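# Lift the part off the cabinet rack onto the bench

## Task

Remove the part from the rack inside the cabinet and set it down lying on the bench, without displacing any of the rack's rods, then open the gripper so it is no longer holding the part.

## Robot and tools

Robot: two arms, left_arm and right_arm, each ending in a two-finger parallel gripper. left_arm's base is at (+0.033, +0.302, 0) m and right_arm's at (+0.037, -0.337, 0) m. The names are labels only; they do not refer to sides of any camera image.

Frame: every position and orientation is given in a single scene frame. Its origin sits on the table top midway between the arms, +x points out across the table, +z points up, and left_arm lies toward +y. Quaternions are written w first (qw, qx, qy, qz). On each gripper the fingers extend along its local +z and close along its local y. end_effector_position is the spot between the finger pads, roughly 1 cm short of the fingertips. Reported hand positions can be a little wrong, more so when the arm reaches far, and motions tend to settle a centimetre or more off target, usually low.

The row: every motion command uses a row of 16 numbers, both arms always included even when only one should move. Order: left_arm x, y, z, qw, qx, qy, qz, opening, then right_arm x, y, z, qw, qx, qy, qz, opening. x, y, z are an absolute target position in metres in the scene frame; the quaternion is an absolute target orientation in the same frame. Opening runs from -1 (closed) to +1 (fully open, 0.094 m). Any single target must lie within 0.6 m of that gripper's current position along each of the gripper's own axes, or the action is rejected for both arms. Each control step the controller limits the commanded pose to 70 mm and 16 degrees away from the measured pose, so distant targets take several actions. To hold an orientation steady, repeat the identical quaternion every time rather than copying the drifting reported one. To keep an arm still, resend its last reported pose and its intended opening.

execute_actions(actions): a list of up to 15 actions; each action is a list of up to 15 rows, one per 1/30 s control step, and if fewer than 15 rows are given the final row is repeated to fill 15 steps (0.5 s per action). An empty list just reports state and images. If any action is malformed, or the first fails the 0.6 m check against the latest reported state, nothing runs.

move(target, speed, blocking): target is one 16-number row of absolute poses. Each gripper follows a straight line to its pose, all arms finishing together, lasting 0.5 to 10 s (cut off at 10 s). speed is the path's top speed in m/s, 0.002 to 0.5, default 0.25; turning rate is capped at double that in rad/s. Openings are applied at the start. Paths do not avoid obstacles or the other arm; grippers may lag, wander, or overshoot speed near full arm extension. Faster motions hit harder, and aiming further beyond a contact pushes harder. blocking=false returns after 0.5 s while motion continues; then use wait(0) or stop before sending more actions or moves. The result adds a 'move:' line giving the ending (done, off_target, moving, held, fault) and active limits: limits=paced means the sent pose was clipped, limits=held means a safety check blocked some steps (the arm may then jump ahead quickly). Per-gripper distance to its pose is also given.

wait(seconds): 0 to 10; runs the scene with last commands held, returning early when a running move finishes.

stop(): brakes a running move; needs stopping distance, more at high speed. Fingers continue.

zoom_image(camera, region): region [x0, y0, x1, y1] in pixels, at most 504 by 504, origin top-left. Cameras: cam_head_left, cam_head_right, cam_high, cam_low, cam_left_wrist, cam_right_wrist, all 504x504, returned in that order.

read_manual(section): returns licence text only. finished_scene(scene): ends the scene irreversibly and reports success; the goal must still hold then.

Result lines: the state line 'left_arm: … | right_arm: …' gives each gripper's position and quaternion. 'Hand target' lines show the pose each controller is currently driving toward. 'pose unreachable' means the clearance check altered or blocked that arm's command. HELD in step readings marks a step where that arm's command was held back. grip_measured is the measured finger opening on the command scale; the last Joint positions entry is the opening in metres. Joint torques include offsets and noise. MOTOR HOT warns at 75 °C; at 90 °C the arm stops for 10 s; at 100 °C it goes limp and falls. FAULT lines report arm stops.

Gripping: to hold something, keep commanding an opening below grip_measured, about 0.03 below for a firm grip, less for a lighter one. Readings can be off by about 1 mm per gripper. Pads exert roughly 50 to 62 N, less on very thin parts. Holding loads heats motors, even while you deliberate.

Joint ranges (rad): waist -2.618 to 3.054, shoulder 0 to 3.142, elbow 0 to 3.142, wrist pitch -1.571 to 1.571, wrist yaw -1.571 to 1.571, wrist roll -2.094 to 2.094. Elbows cannot fully straighten.

Avoid: dropping the part, knocking anything off the table (fails the task), pulling rack rods out of place, slamming or shoving hard, and letting the arms collide or push on each other. The held part may occasionally be tugged, and loose objects nudged, by outside disturbances. The simulation keeps running while you reason; the robot holds its last command meanwhile. Remember to open the gripper at the end.

Each tool is called after "Emit:" as name([rows], argument=value, ...), one row to a line, values as JSON.

## Session

Emit:
execute_actions(actions=[])

Scene clock: 0.00 s.
left_arm: end_effector_position=(+0.1618, +0.4687, +0.2521) grip_measured=+1.000 end_effector_quat_wxyz=(+0.135, +0.257, +0.947, +0.136) | right_arm: end_effector_position=(+0.3281, +0.0454, +0.2382) grip_measured=+1.000 end_effector_quat_wxyz=(+0.213, -0.204, +0.722, +0.626)
Joint positions: left_arm=[ 0.956  1.138  1.418 -1.519  0.2    1.575  0.094] | right_arm=[ 0.584  1.69   1.015  0.475 -0.881  0.813  0.094]
Joint velocities: left_arm=[-0.012 -0.002  0.002 -0.051  0.007  0.007  0.   ] | right_arm=[-0.022 -0.012  0.017 -0.007  0.022  0.022  0.   ]
Joint torques (N m, as the arm reports them, + toward a larger angle): no reading
Hand target (left_arm): +0.164, +0.468, +0.258; +0.145, +0.257, +0.945, +0.144
Hand target (right_arm): +0.328, +0.045, +0.241; +0.214, -0.206, +0.721, +0.626

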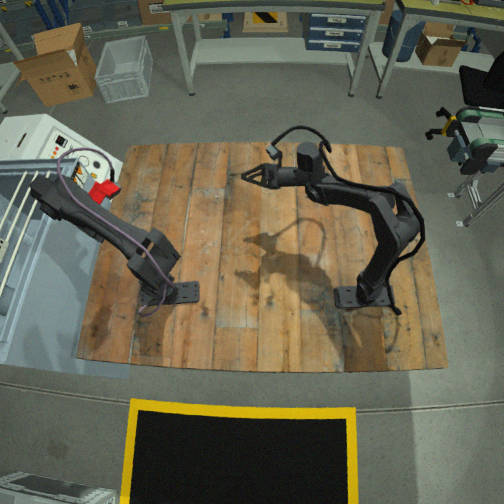

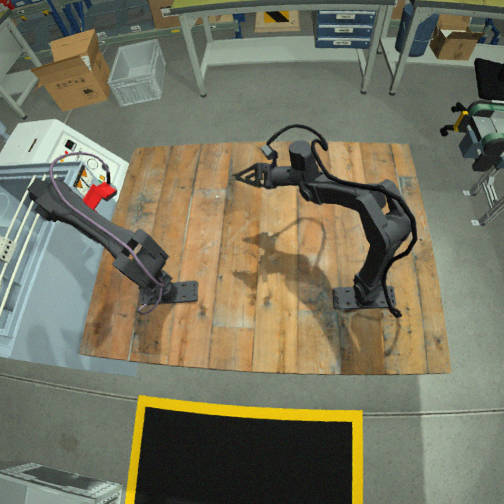

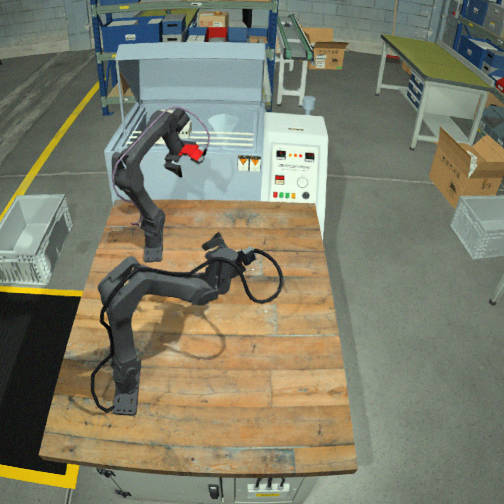

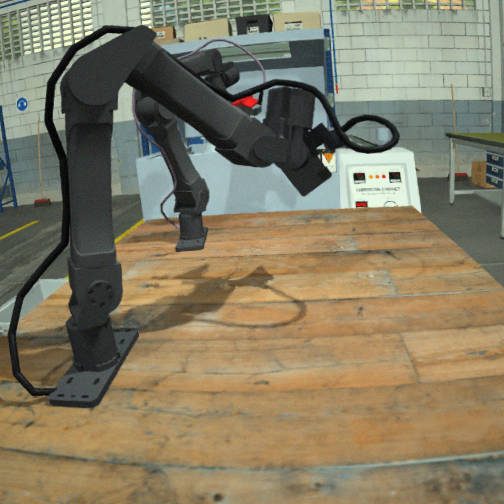

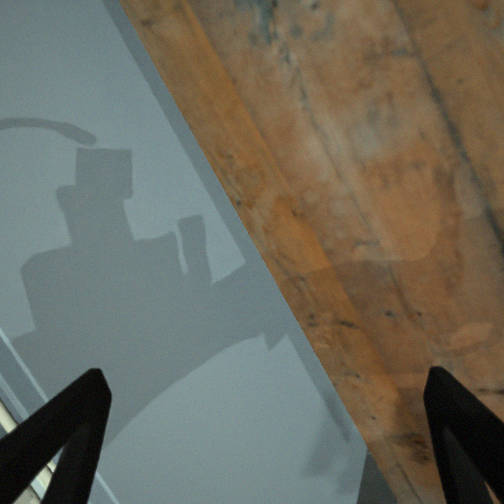

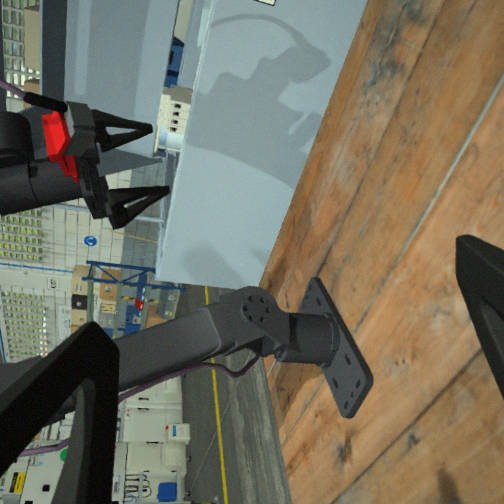

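Emit:
zoom_image(camera="cam_high", region=[100, 40, 340, 220])

Emit:
zoom_image(camera="cam_head_right", region=[0, 120, 200, 360])

Emit:
zoom_image(camera="cam_right_wrist", region=[40, 0, 300, 260])

Region (100, 40, 340, 220) of cam_high's 504x504 image, scaled by 2.100, with more detail than that image has; it fills the top 378 rows of this view, and the rest is white.

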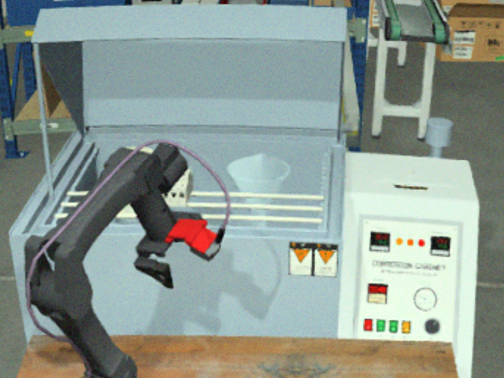

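Region (0, 120, 200, 360) of cam_head_right's 504x504 image, scaled by 2.100, with more detail than that image has.

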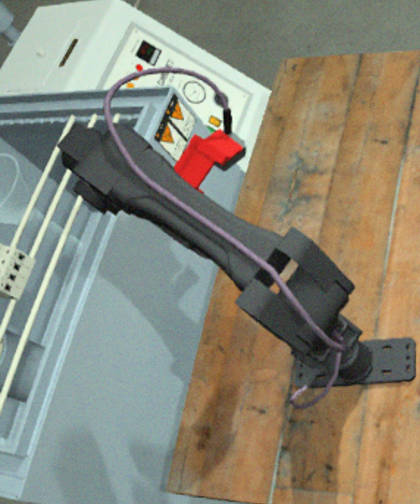

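Region (40, 0, 300, 260) of cam_right_wrist's 504x504 image, scaled by 1.938, with more detail than that image has.

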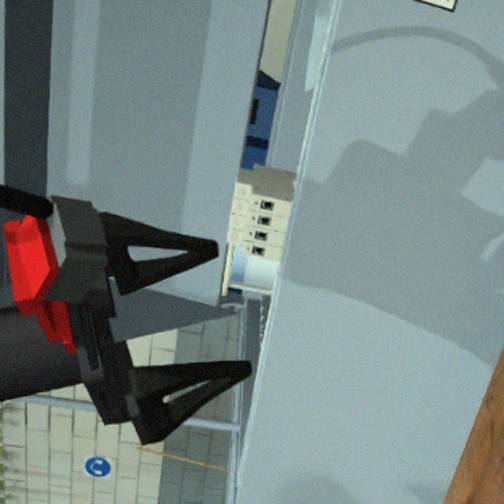

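Emit:
move(target=[0.1,0.45,0.34,0.3663,-0.54,0.7038,0.2811,1, 0.3281,0.0454,0.2382,0.213,-0.204,0.722,0.626,1], speed=0.2)

Scene clock: 28.27 s.
left_arm: end_effector_position=(+0.0995, +0.4498, +0.3271) grip_measured=+1.000 end_effector_quat_wxyz=(+0.353, -0.535, +0.716, +0.275) | right_arm: end_effector_position=(+0.3281, +0.0455, +0.2384) grip_measured=+1.000 end_effector_quat_wxyz=(+0.214, -0.204, +0.722, +0.626)
Joint positions: left_arm=[ 0.203  0.744  1.374 -1.559 -0.725 -0.706  0.094] | right_arm=[ 0.584  1.69   1.015  0.477 -0.881  0.813  0.094]
Joint velocities: left_arm=[ 0.012 -0.002  0.012 -0.007 -0.037  0.022  0.   ] | right_arm=[ 0.002  0.002 -0.017 -0.11   0.051 -0.037  0.   ]
Joint torques (N m, as the arm reports them, + toward a larger angle): left_arm=[-0.78  2.81  8.37  1.34 -0.44 -0.09] | right_arm=[-0.05 -8.59  6.72  1.87 -0.14  0.  ]
Hand target (left_arm): +0.100, +0.452, +0.338; +0.364, -0.537, +0.708, +0.279
Hand target (right_arm): +0.328, +0.045, +0.238; +0.213, -0.204, +0.722, +0.626
Off the commanded pose (left_arm): 0.013 m, 2 deg.
Off the commanded pose (right_arm): 0.000 m, 0 deg.
joint sent to its limit (left arm) — the command would take joint 4 (wrist pitch) past its lower limit, so that joint was sent only as far as its limit.
move: off_target (left_arm)

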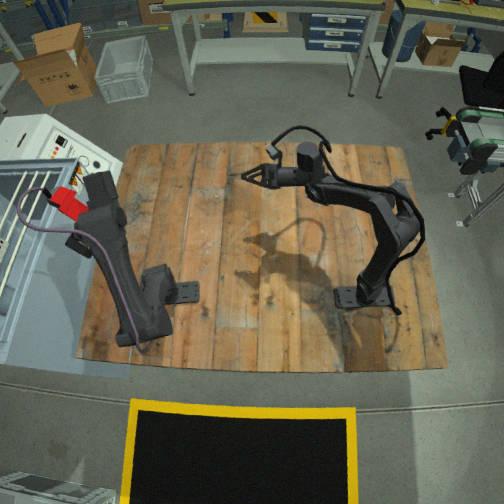

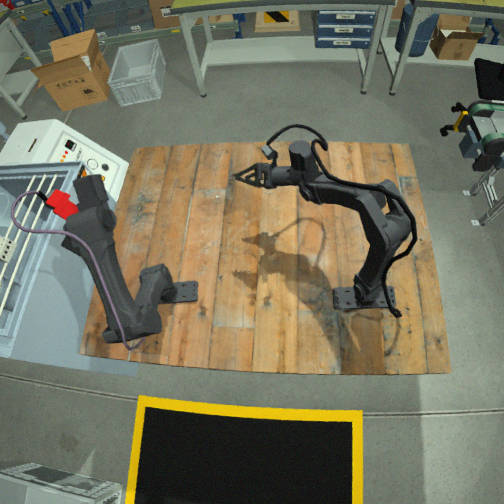

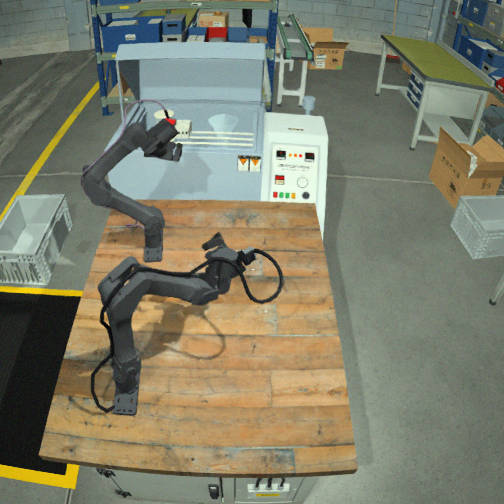

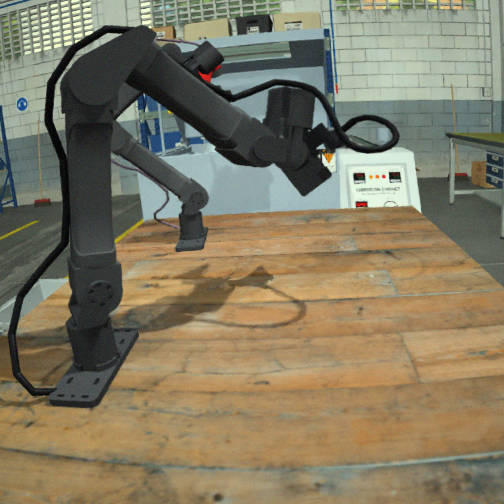

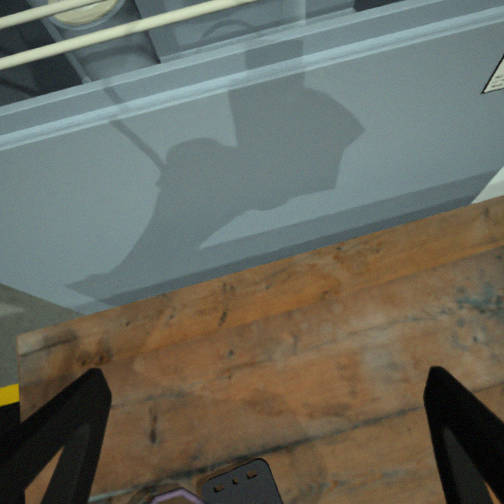

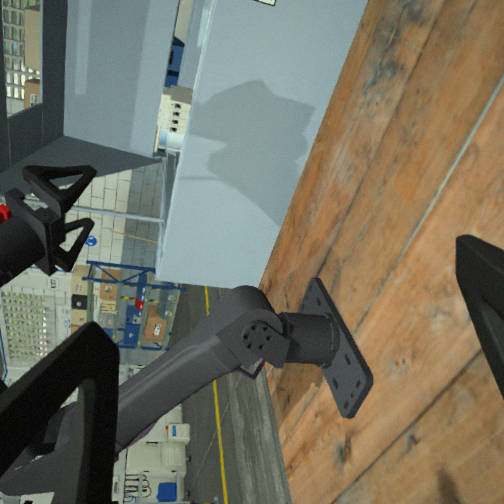

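Emit:
move(target=[0.11,0.58,0.37,0.4551,-0.4987,0.6499,0.3492,1, 0.3281,0.0454,0.2382,0.213,-0.204,0.722,0.626,1], speed=0.15)

Scene clock: 34.17 s.
left_arm: end_effector_position=(+0.1118, +0.5737, +0.3674) grip_measured=+1.000 end_effector_quat_wxyz=(+0.451, -0.501, +0.654, +0.343) | right_arm: end_effector_position=(+0.3281, +0.0455, +0.2384) grip_measured=+1.000 end_effector_quat_wxyz=(+0.214, -0.204, +0.722, +0.626)
Joint positions: left_arm=[ 1.138  0.834  1.193 -0.725 -0.039 -0.018  0.094] | right_arm=[ 0.584  1.69   1.015  0.477 -0.881  0.813  0.094]
Joint velocities: left_arm=[-0.002  0.002  0.007  0.022  0.022  0.022  0.   ] | right_arm=[-0.007 -0.002 -0.012  0.037 -0.007  0.081  0.   ]
Joint torques (N m, as the arm reports them, + toward a larger angle): left_arm=[0.8  0.29 6.02 2.38 0.05 0.04] | right_arm=[-0.05 -8.58  6.72  1.87 -0.13 -0.01]
Hand target (left_arm): +0.112, +0.580, +0.370; +0.457, -0.497, +0.649, +0.350
Hand target (right_arm): +0.328, +0.045, +0.238; +0.213, -0.204, +0.722, +0.626
Off the commanded pose (left_arm): 0.007 m, 1 deg.
Off the commanded pose (right_arm): 0.000 m, 0 deg.
move: done

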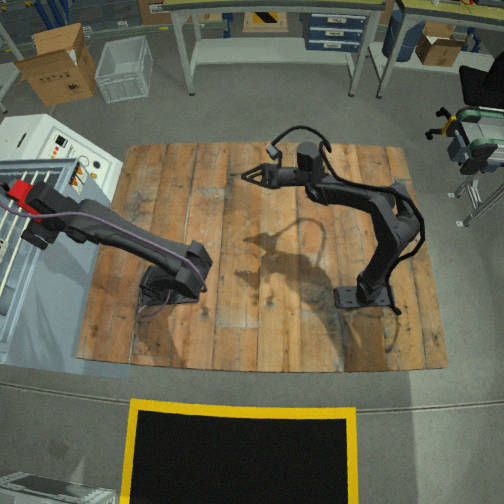

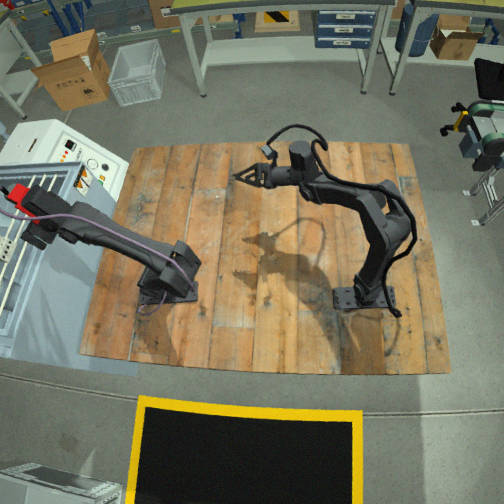

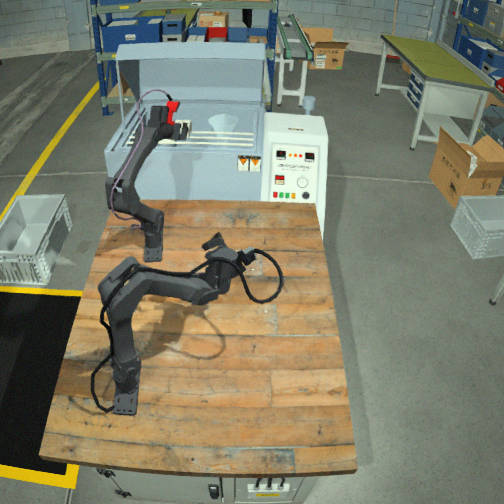

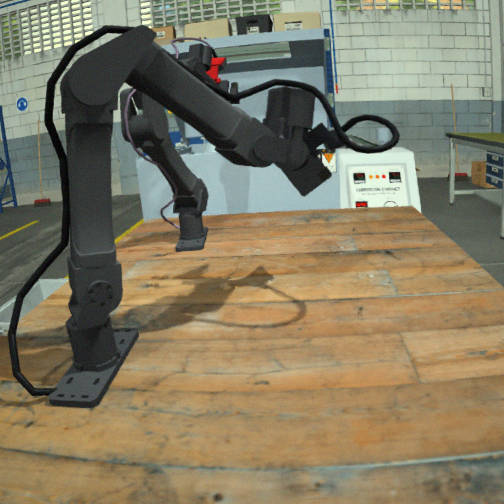

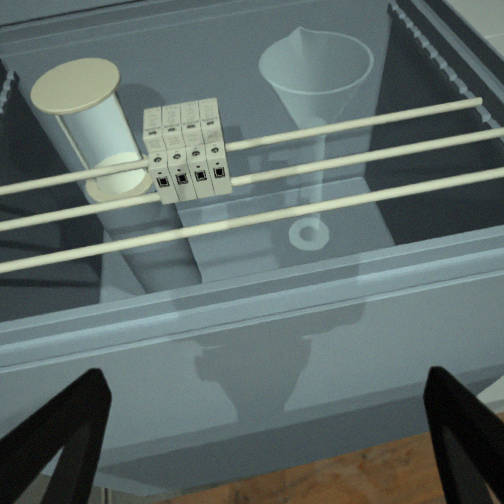

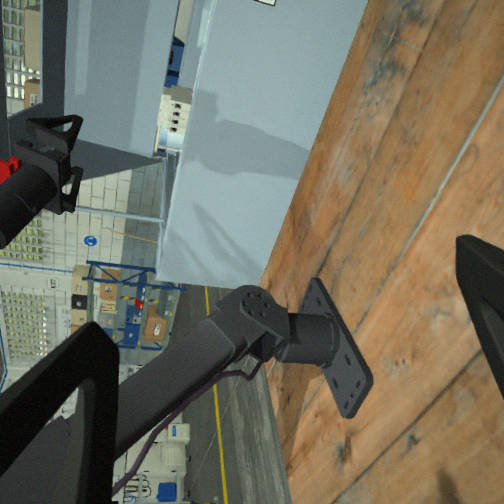

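Emit:
zoom_image(camera="cam_left_wrist", region=[20, 40, 300, 280])

Region (20, 40, 300, 280) of cam_left_wrist's 504x504 image, scaled by 1.800, with more detail than that image has; it fills the top 432 rows of this view, and the rest is white.

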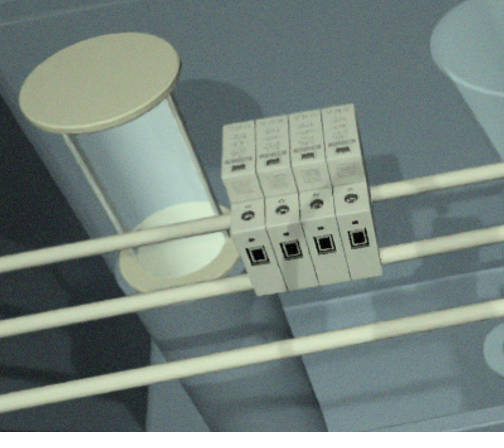

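Emit:
move(target=[0.10,0.66,0.36,0.3265,-0.6272,0.6272,0.3265,1, 0.3281,0.0454,0.2382,0.213,-0.204,0.722,0.626,1], speed=0.15)

Scene clock: 56.30 s.
left_arm: end_effector_position=(+0.1014, +0.6576, +0.3422) grip_measured=+1.000 end_effector_quat_wxyz=(+0.311, -0.629, +0.640, +0.314) | right_arm: end_effector_position=(+0.3281, +0.0455, +0.2385) grip_measured=+1.000 end_effector_quat_wxyz=(+0.214, -0.204, +0.722, +0.626)
Joint positions: left_arm=[ 1.138  1.301  1.566 -0.944 -0.24  -0.177  0.094] | right_arm=[ 0.584  1.69   1.015  0.477 -0.881  0.813  0.094]
Joint velocities: left_arm=[ 0.002  0.002  0.012 -0.022  0.037 -0.007  0.   ] | right_arm=[-0.022  0.002 -0.012  0.022 -0.051  0.007  0.   ]
Joint torques (N m, as the arm reports them, + toward a larger angle): left_arm=[-0.2  -3.5  10.77  1.8  -0.14 -0.09] | right_arm=[-0.04 -8.58  6.72  1.87 -0.14  0.  ]
Hand target (left_arm): +0.101, +0.659, +0.360; -0.327, +0.628, -0.627, -0.325
Hand target (right_arm): +0.328, +0.045, +0.238; +0.213, -0.204, +0.722, +0.626
Off the commanded pose (left_arm): 0.018 m, 3 deg.
Off the commanded pose (right_arm): 0.000 m, 0 deg.
move: off_target (left_arm)

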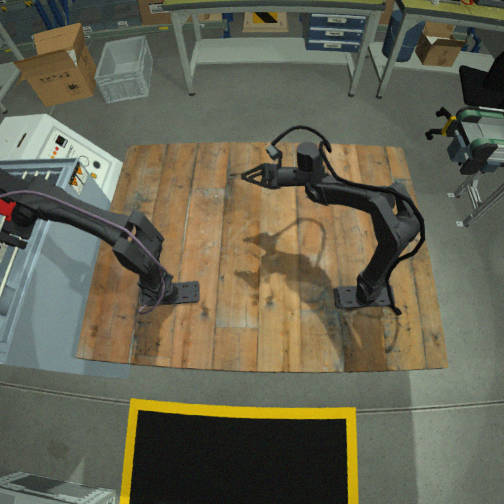

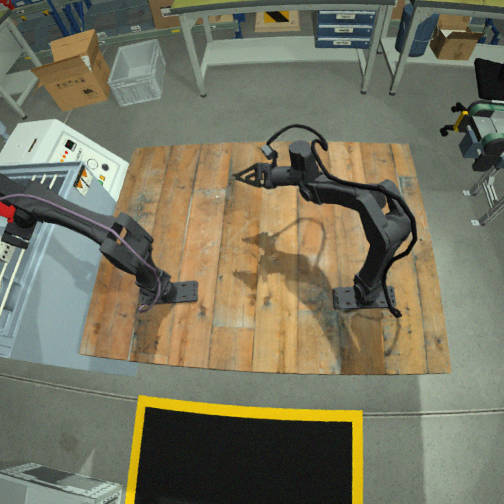

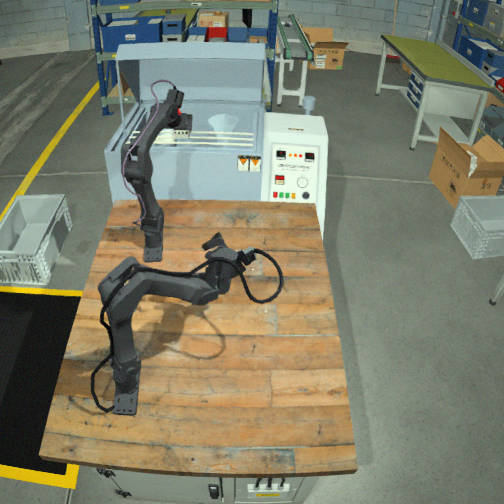

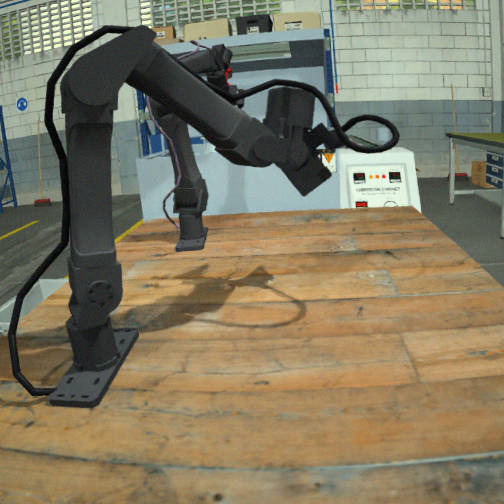

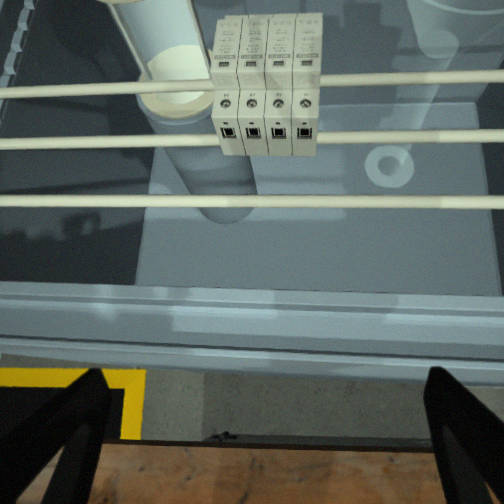

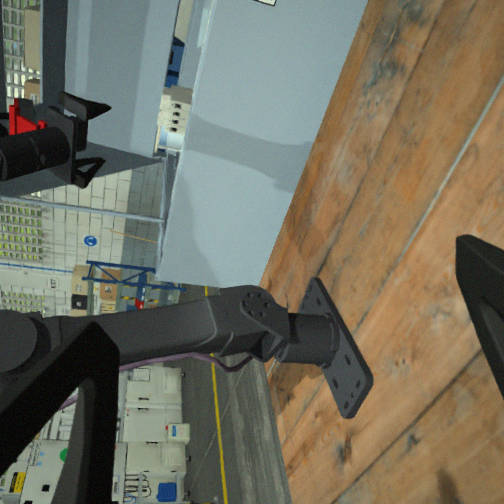

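Emit:
move(target=[0.10,0.77,0.32,0.2706,-0.6533,0.6533,0.2706,1, 0.3281,0.0454,0.2382,0.213,-0.204,0.722,0.626,1], speed=0.12)

Scene clock: 71.57 s.
left_arm: end_effector_position=(+0.1045, +0.7674, +0.2997) grip_measured=+1.000 end_effector_quat_wxyz=(+0.252, -0.658, +0.662, +0.256) | right_arm: end_effector_position=(+0.3281, +0.0455, +0.2385) grip_measured=+1.000 end_effector_quat_wxyz=(+0.214, -0.204, +0.722, +0.626)
Joint positions: left_arm=[ 1.24   1.798  2.004 -1.052 -0.142 -0.148  0.094] | right_arm=[ 0.584  1.69   1.015  0.477 -0.881  0.813  0.094]
Joint velocities: left_arm=[-0.012  0.002 -0.007  0.037 -0.007  0.007  0.   ] | right_arm=[-0.042 -0.007 -0.017  0.022 -0.022 -0.007  0.   ]
Joint torques (N m, as the arm reports them, + toward a larger angle): left_arm=[ 0.63 -8.13 10.78  1.6  -0.01  0.02] | right_arm=[-0.04 -8.58  6.72  1.87 -0.13  0.  ]
Hand target (left_arm): +0.101, +0.769, +0.321; -0.271, +0.654, -0.653, -0.271
Hand target (right_arm): +0.328, +0.045, +0.238; +0.213, -0.204, +0.722, +0.626
Off the commanded pose (left_arm): 0.021 m, 3 deg.
Off the commanded pose (right_arm): 0.000 m, 0 deg.
move: off_target (left_arm)

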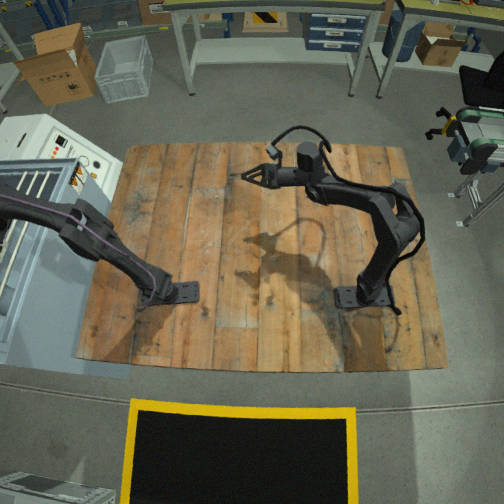

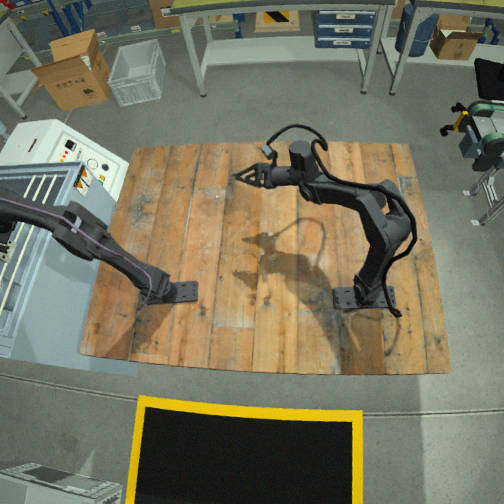

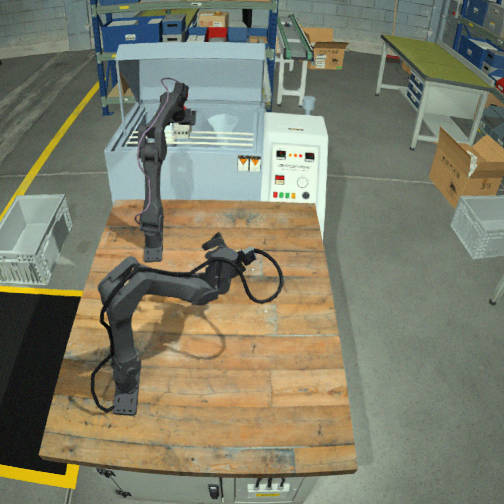

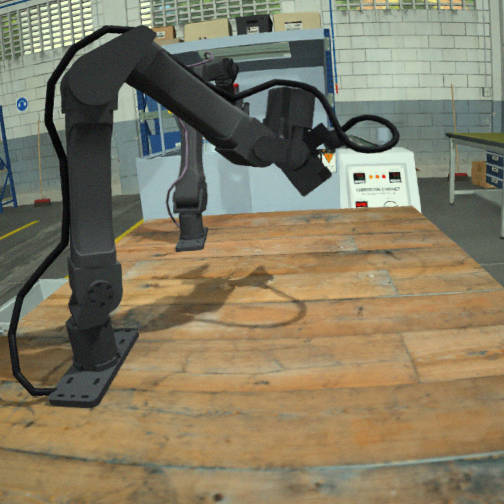

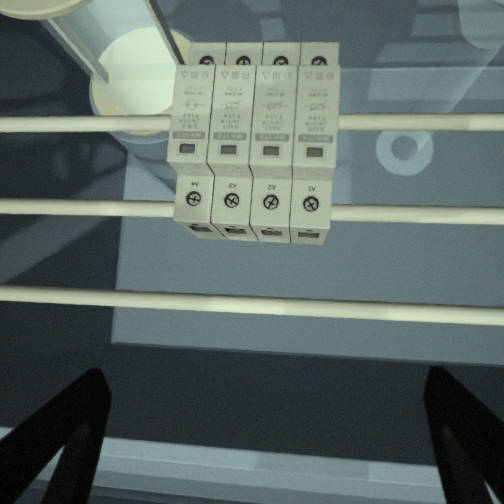

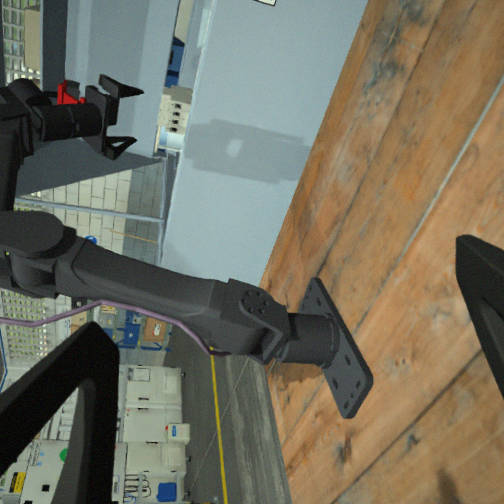

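Emit:
move(target=[0.09,0.835,0.30,0.2706,-0.6533,0.6533,0.2706,1, 0.3281,0.0454,0.2382,0.213,-0.204,0.722,0.626,1], speed=0.08)

Scene clock: 99.47 s.
left_arm: end_effector_position=(+0.0942, +0.8317, +0.2777) grip_measured=+1.000 end_effector_quat_wxyz=(+0.250, -0.659, +0.662, +0.255) | right_arm: end_effector_position=(+0.3281, +0.0455, +0.2385) grip_measured=+1.000 end_effector_quat_wxyz=(+0.214, -0.204, +0.722, +0.626)
Joint positions: left_arm=[ 1.296  2.054  2.269 -1.062 -0.105 -0.107  0.094] | right_arm=[ 0.584  1.69   1.015  0.477 -0.881  0.813  0.094]
Joint velocities: left_arm=[-0.007 -0.002  0.037  0.022 -0.007 -0.022  0.   ] | right_arm=[ 0.007  0.012  0.002  0.037 -0.037  0.022  0.   ]
Joint torques (N m, as the arm reports them, + toward a larger angle): left_arm=[ 0.64 -9.85 10.68  1.62  0.01  0.03] | right_arm=[-0.05 -8.58  6.73  1.86 -0.14  0.  ]
Hand target (left_arm): +0.091, +0.835, +0.300; -0.271, +0.653, -0.653, -0.271
Hand target (right_arm): +0.328, +0.045, +0.238; +0.213, -0.204, +0.722, +0.626
Off the commanded pose (left_arm): 0.023 m, 3 deg.
Off the commanded pose (right_arm): 0.000 m, 0 deg.
move: off_target (left_arm)

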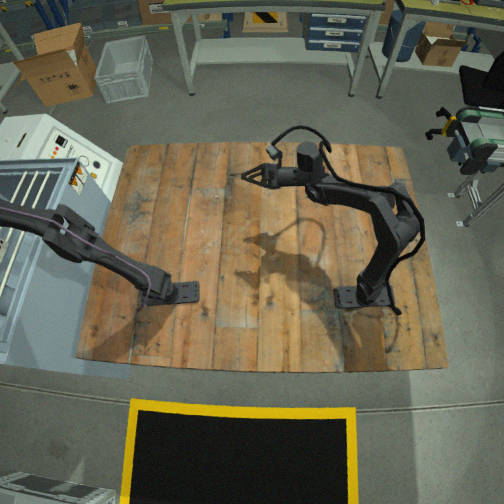

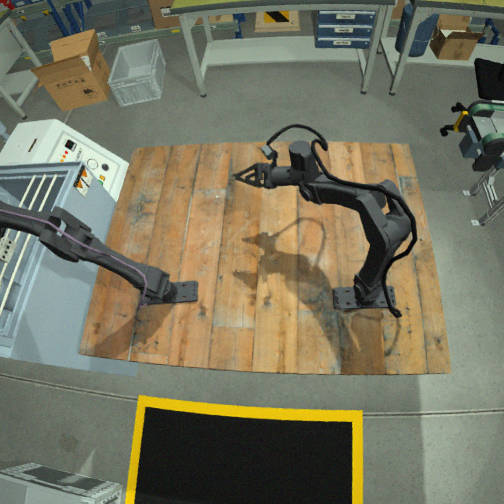

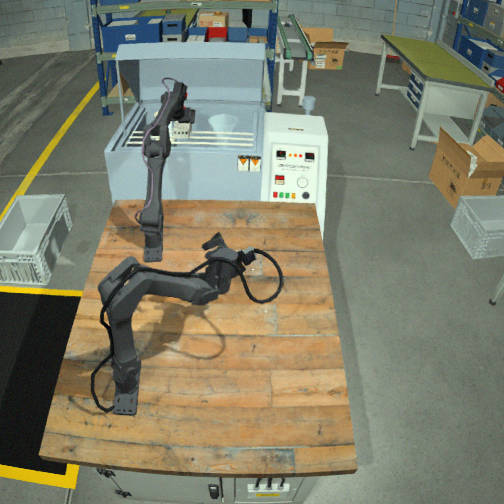

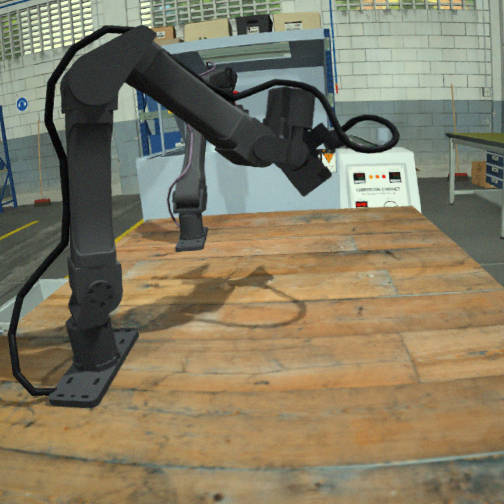

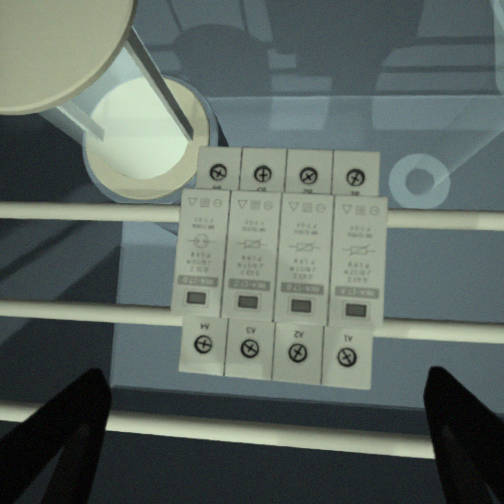

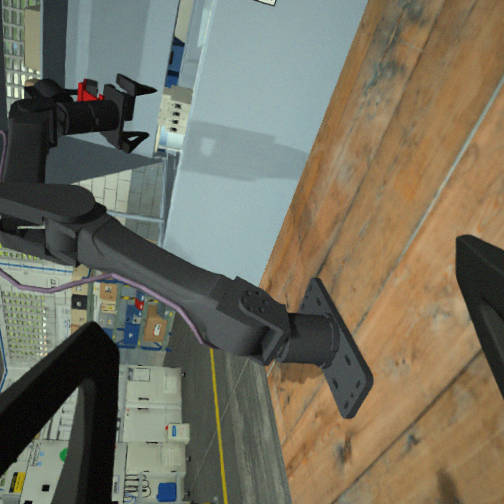

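Emit:
move(target=[0.095,0.872,0.272,0.2776,-0.636,0.6702,0.2635,1, 0.3281,0.0454,0.2382,0.213,-0.204,0.722,0.626,1], speed=0.05)

Scene clock: 106.80 s.
left_arm: end_effector_position=(+0.0984, +0.8618, +0.2460) grip_measured=+1.000 end_effector_quat_wxyz=(+0.248, -0.644, +0.682, +0.240) | right_arm: end_effector_position=(+0.3281, +0.0455, +0.2386) grip_measured=+1.000 end_effector_quat_wxyz=(+0.214, -0.204, +0.722, +0.626)
Joint positions: left_arm=[ 1.311  2.186  2.358 -1.039 -0.058 -0.057  0.094] | right_arm=[ 0.584  1.69   1.015  0.477 -0.881  0.813  0.094]
Joint velocities: left_arm=[ 0.017  0.002 -0.002  0.037  0.037  0.037  0.   ] | right_arm=[-0.007  0.002 -0.007 -0.022  0.007  0.022  0.   ]
Joint torques (N m, as the arm reports them, + toward a larger angle): left_arm=[  0.69 -10.7   10.99   1.83   0.04   0.02] | right_arm=[-0.05 -8.58  6.71  1.86 -0.14  0.  ]
Hand target (left_arm): +0.095, +0.870, +0.272; -0.278, +0.636, -0.670, -0.264
Hand target (right_arm): +0.328, +0.045, +0.238; +0.213, -0.204, +0.722, +0.626
Off the commanded pose (left_arm): 0.028 m, 5 deg.
Off the commanded pose (right_arm): 0.000 m, 0 deg.
move: off_target (left_arm)

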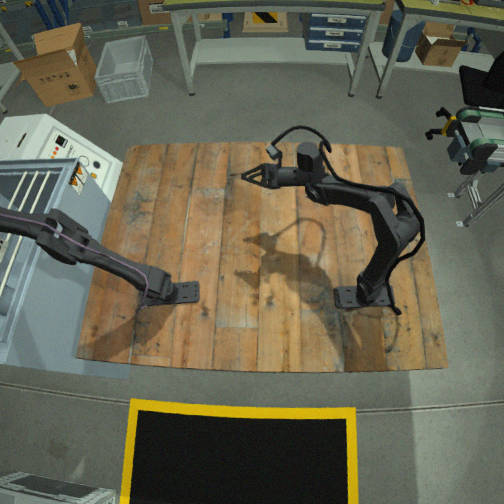

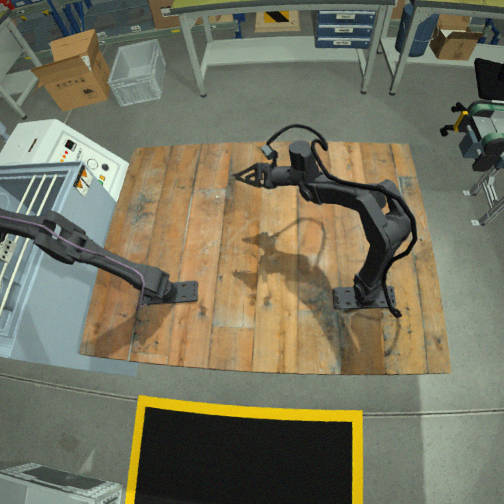

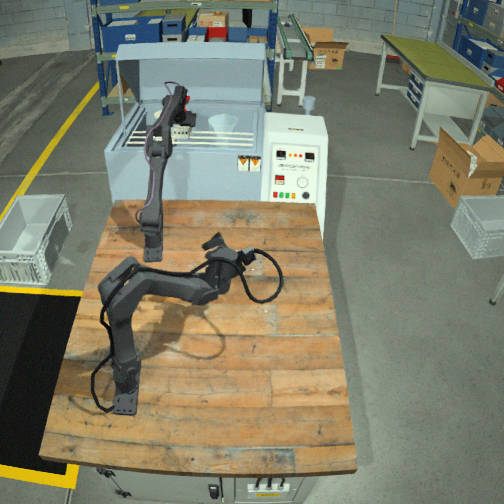

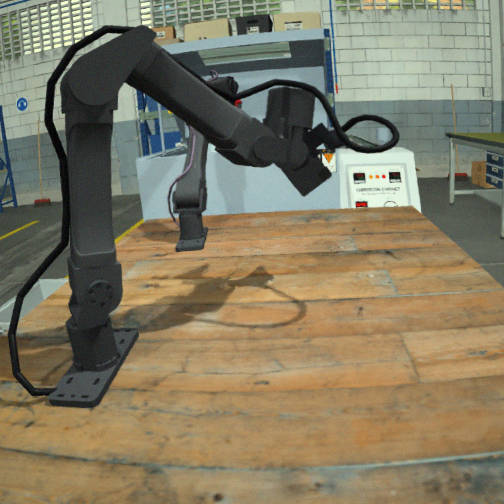

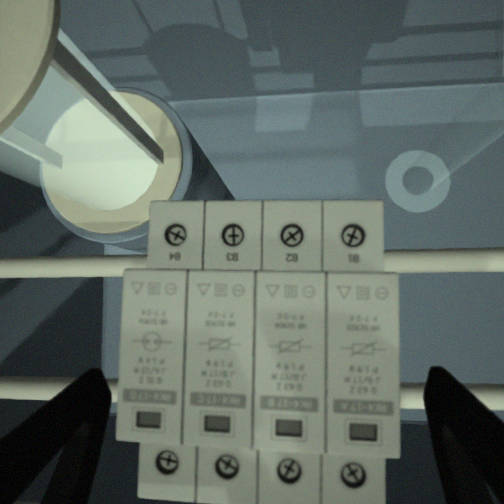

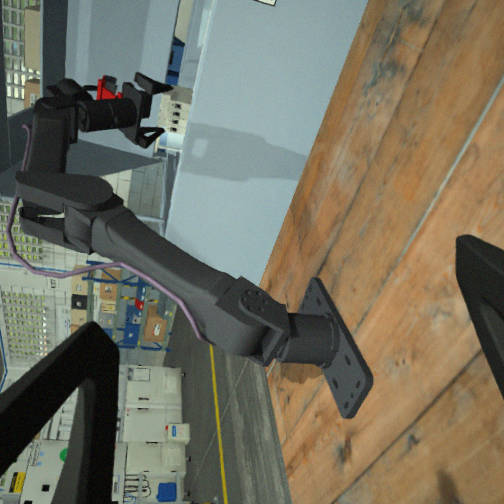

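Emit:
move(target=[0.093,0.884,0.257,0.2776,-0.636,0.6702,0.2635,1, 0.3281,0.0454,0.2382,0.213,-0.204,0.722,0.626,1], speed=0.04)

Scene clock: 111.00 s.
left_arm: end_effector_position=(+0.0963, +0.8734, +0.2322) grip_measured=+1.000 end_effector_quat_wxyz=(+0.249, -0.644, +0.682, +0.240) | right_arm: end_effector_position=(+0.3281, +0.0455, +0.2386) grip_measured=+1.000 end_effector_quat_wxyz=(+0.214, -0.204, +0.722, +0.626)
Joint positions: left_arm=[ 1.32   2.221  2.358 -1.003 -0.052 -0.051  0.094] | right_arm=[ 0.584  1.69   1.015  0.477 -0.881  0.813  0.094]
Joint velocities: left_arm=[ 0.017  0.017 -0.002 -0.022  0.051  0.037  0.   ] | right_arm=[-0.007 -0.007 -0.002 -0.037 -0.081 -0.081  0.   ]
Joint torques (N m, as the arm reports them, + toward a larger angle): left_arm=[  0.66 -11.13  10.21   1.9    0.04   0.04] | right_arm=[-0.04 -8.59  6.72  1.86 -0.14  0.  ]
Hand target (left_arm): +0.093, +0.882, +0.257; -0.277, +0.636, -0.670, -0.264
Hand target (right_arm): +0.328, +0.045, +0.238; +0.213, -0.204, +0.722, +0.626
Off the commanded pose (left_arm): 0.027 m, 5 deg.
Off the commanded pose (right_arm): 0.000 m, 0 deg.
move: off_target (left_arm)

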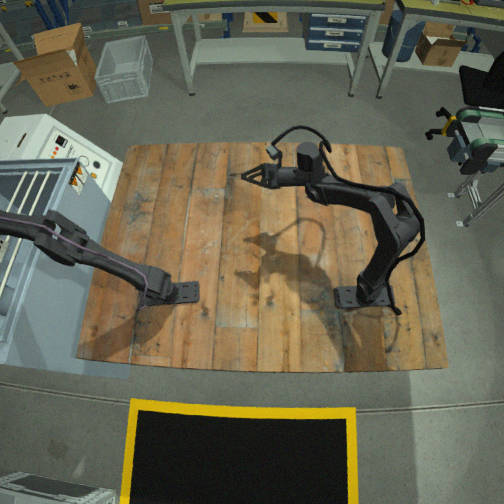

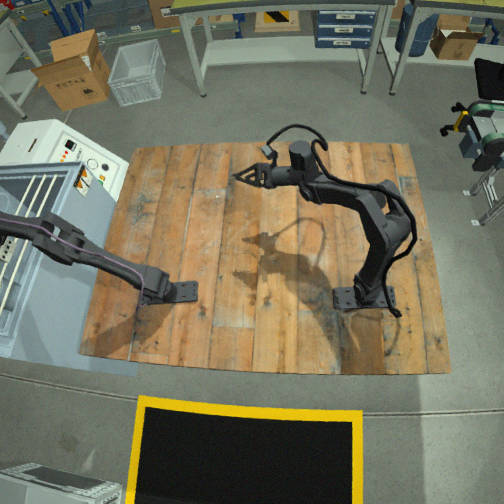

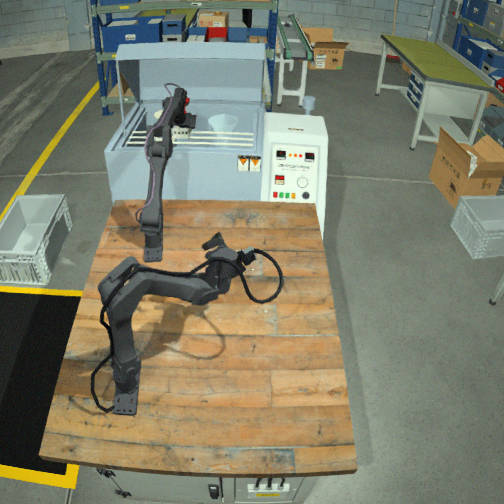

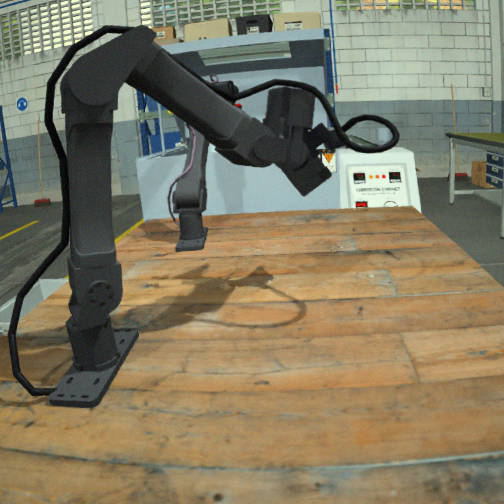

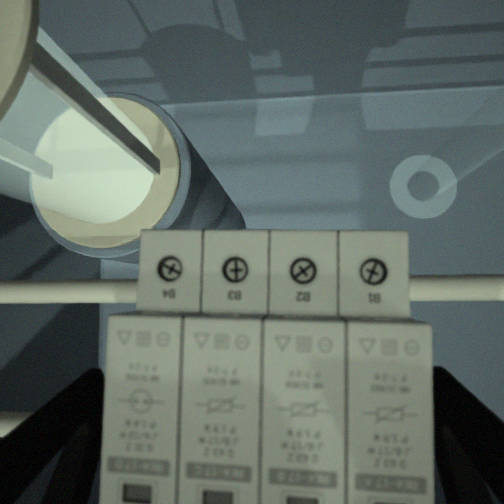

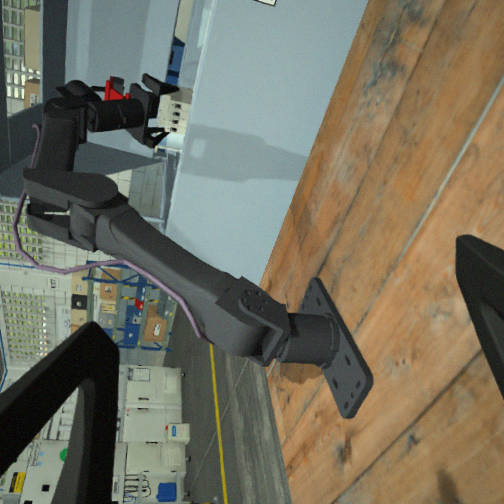

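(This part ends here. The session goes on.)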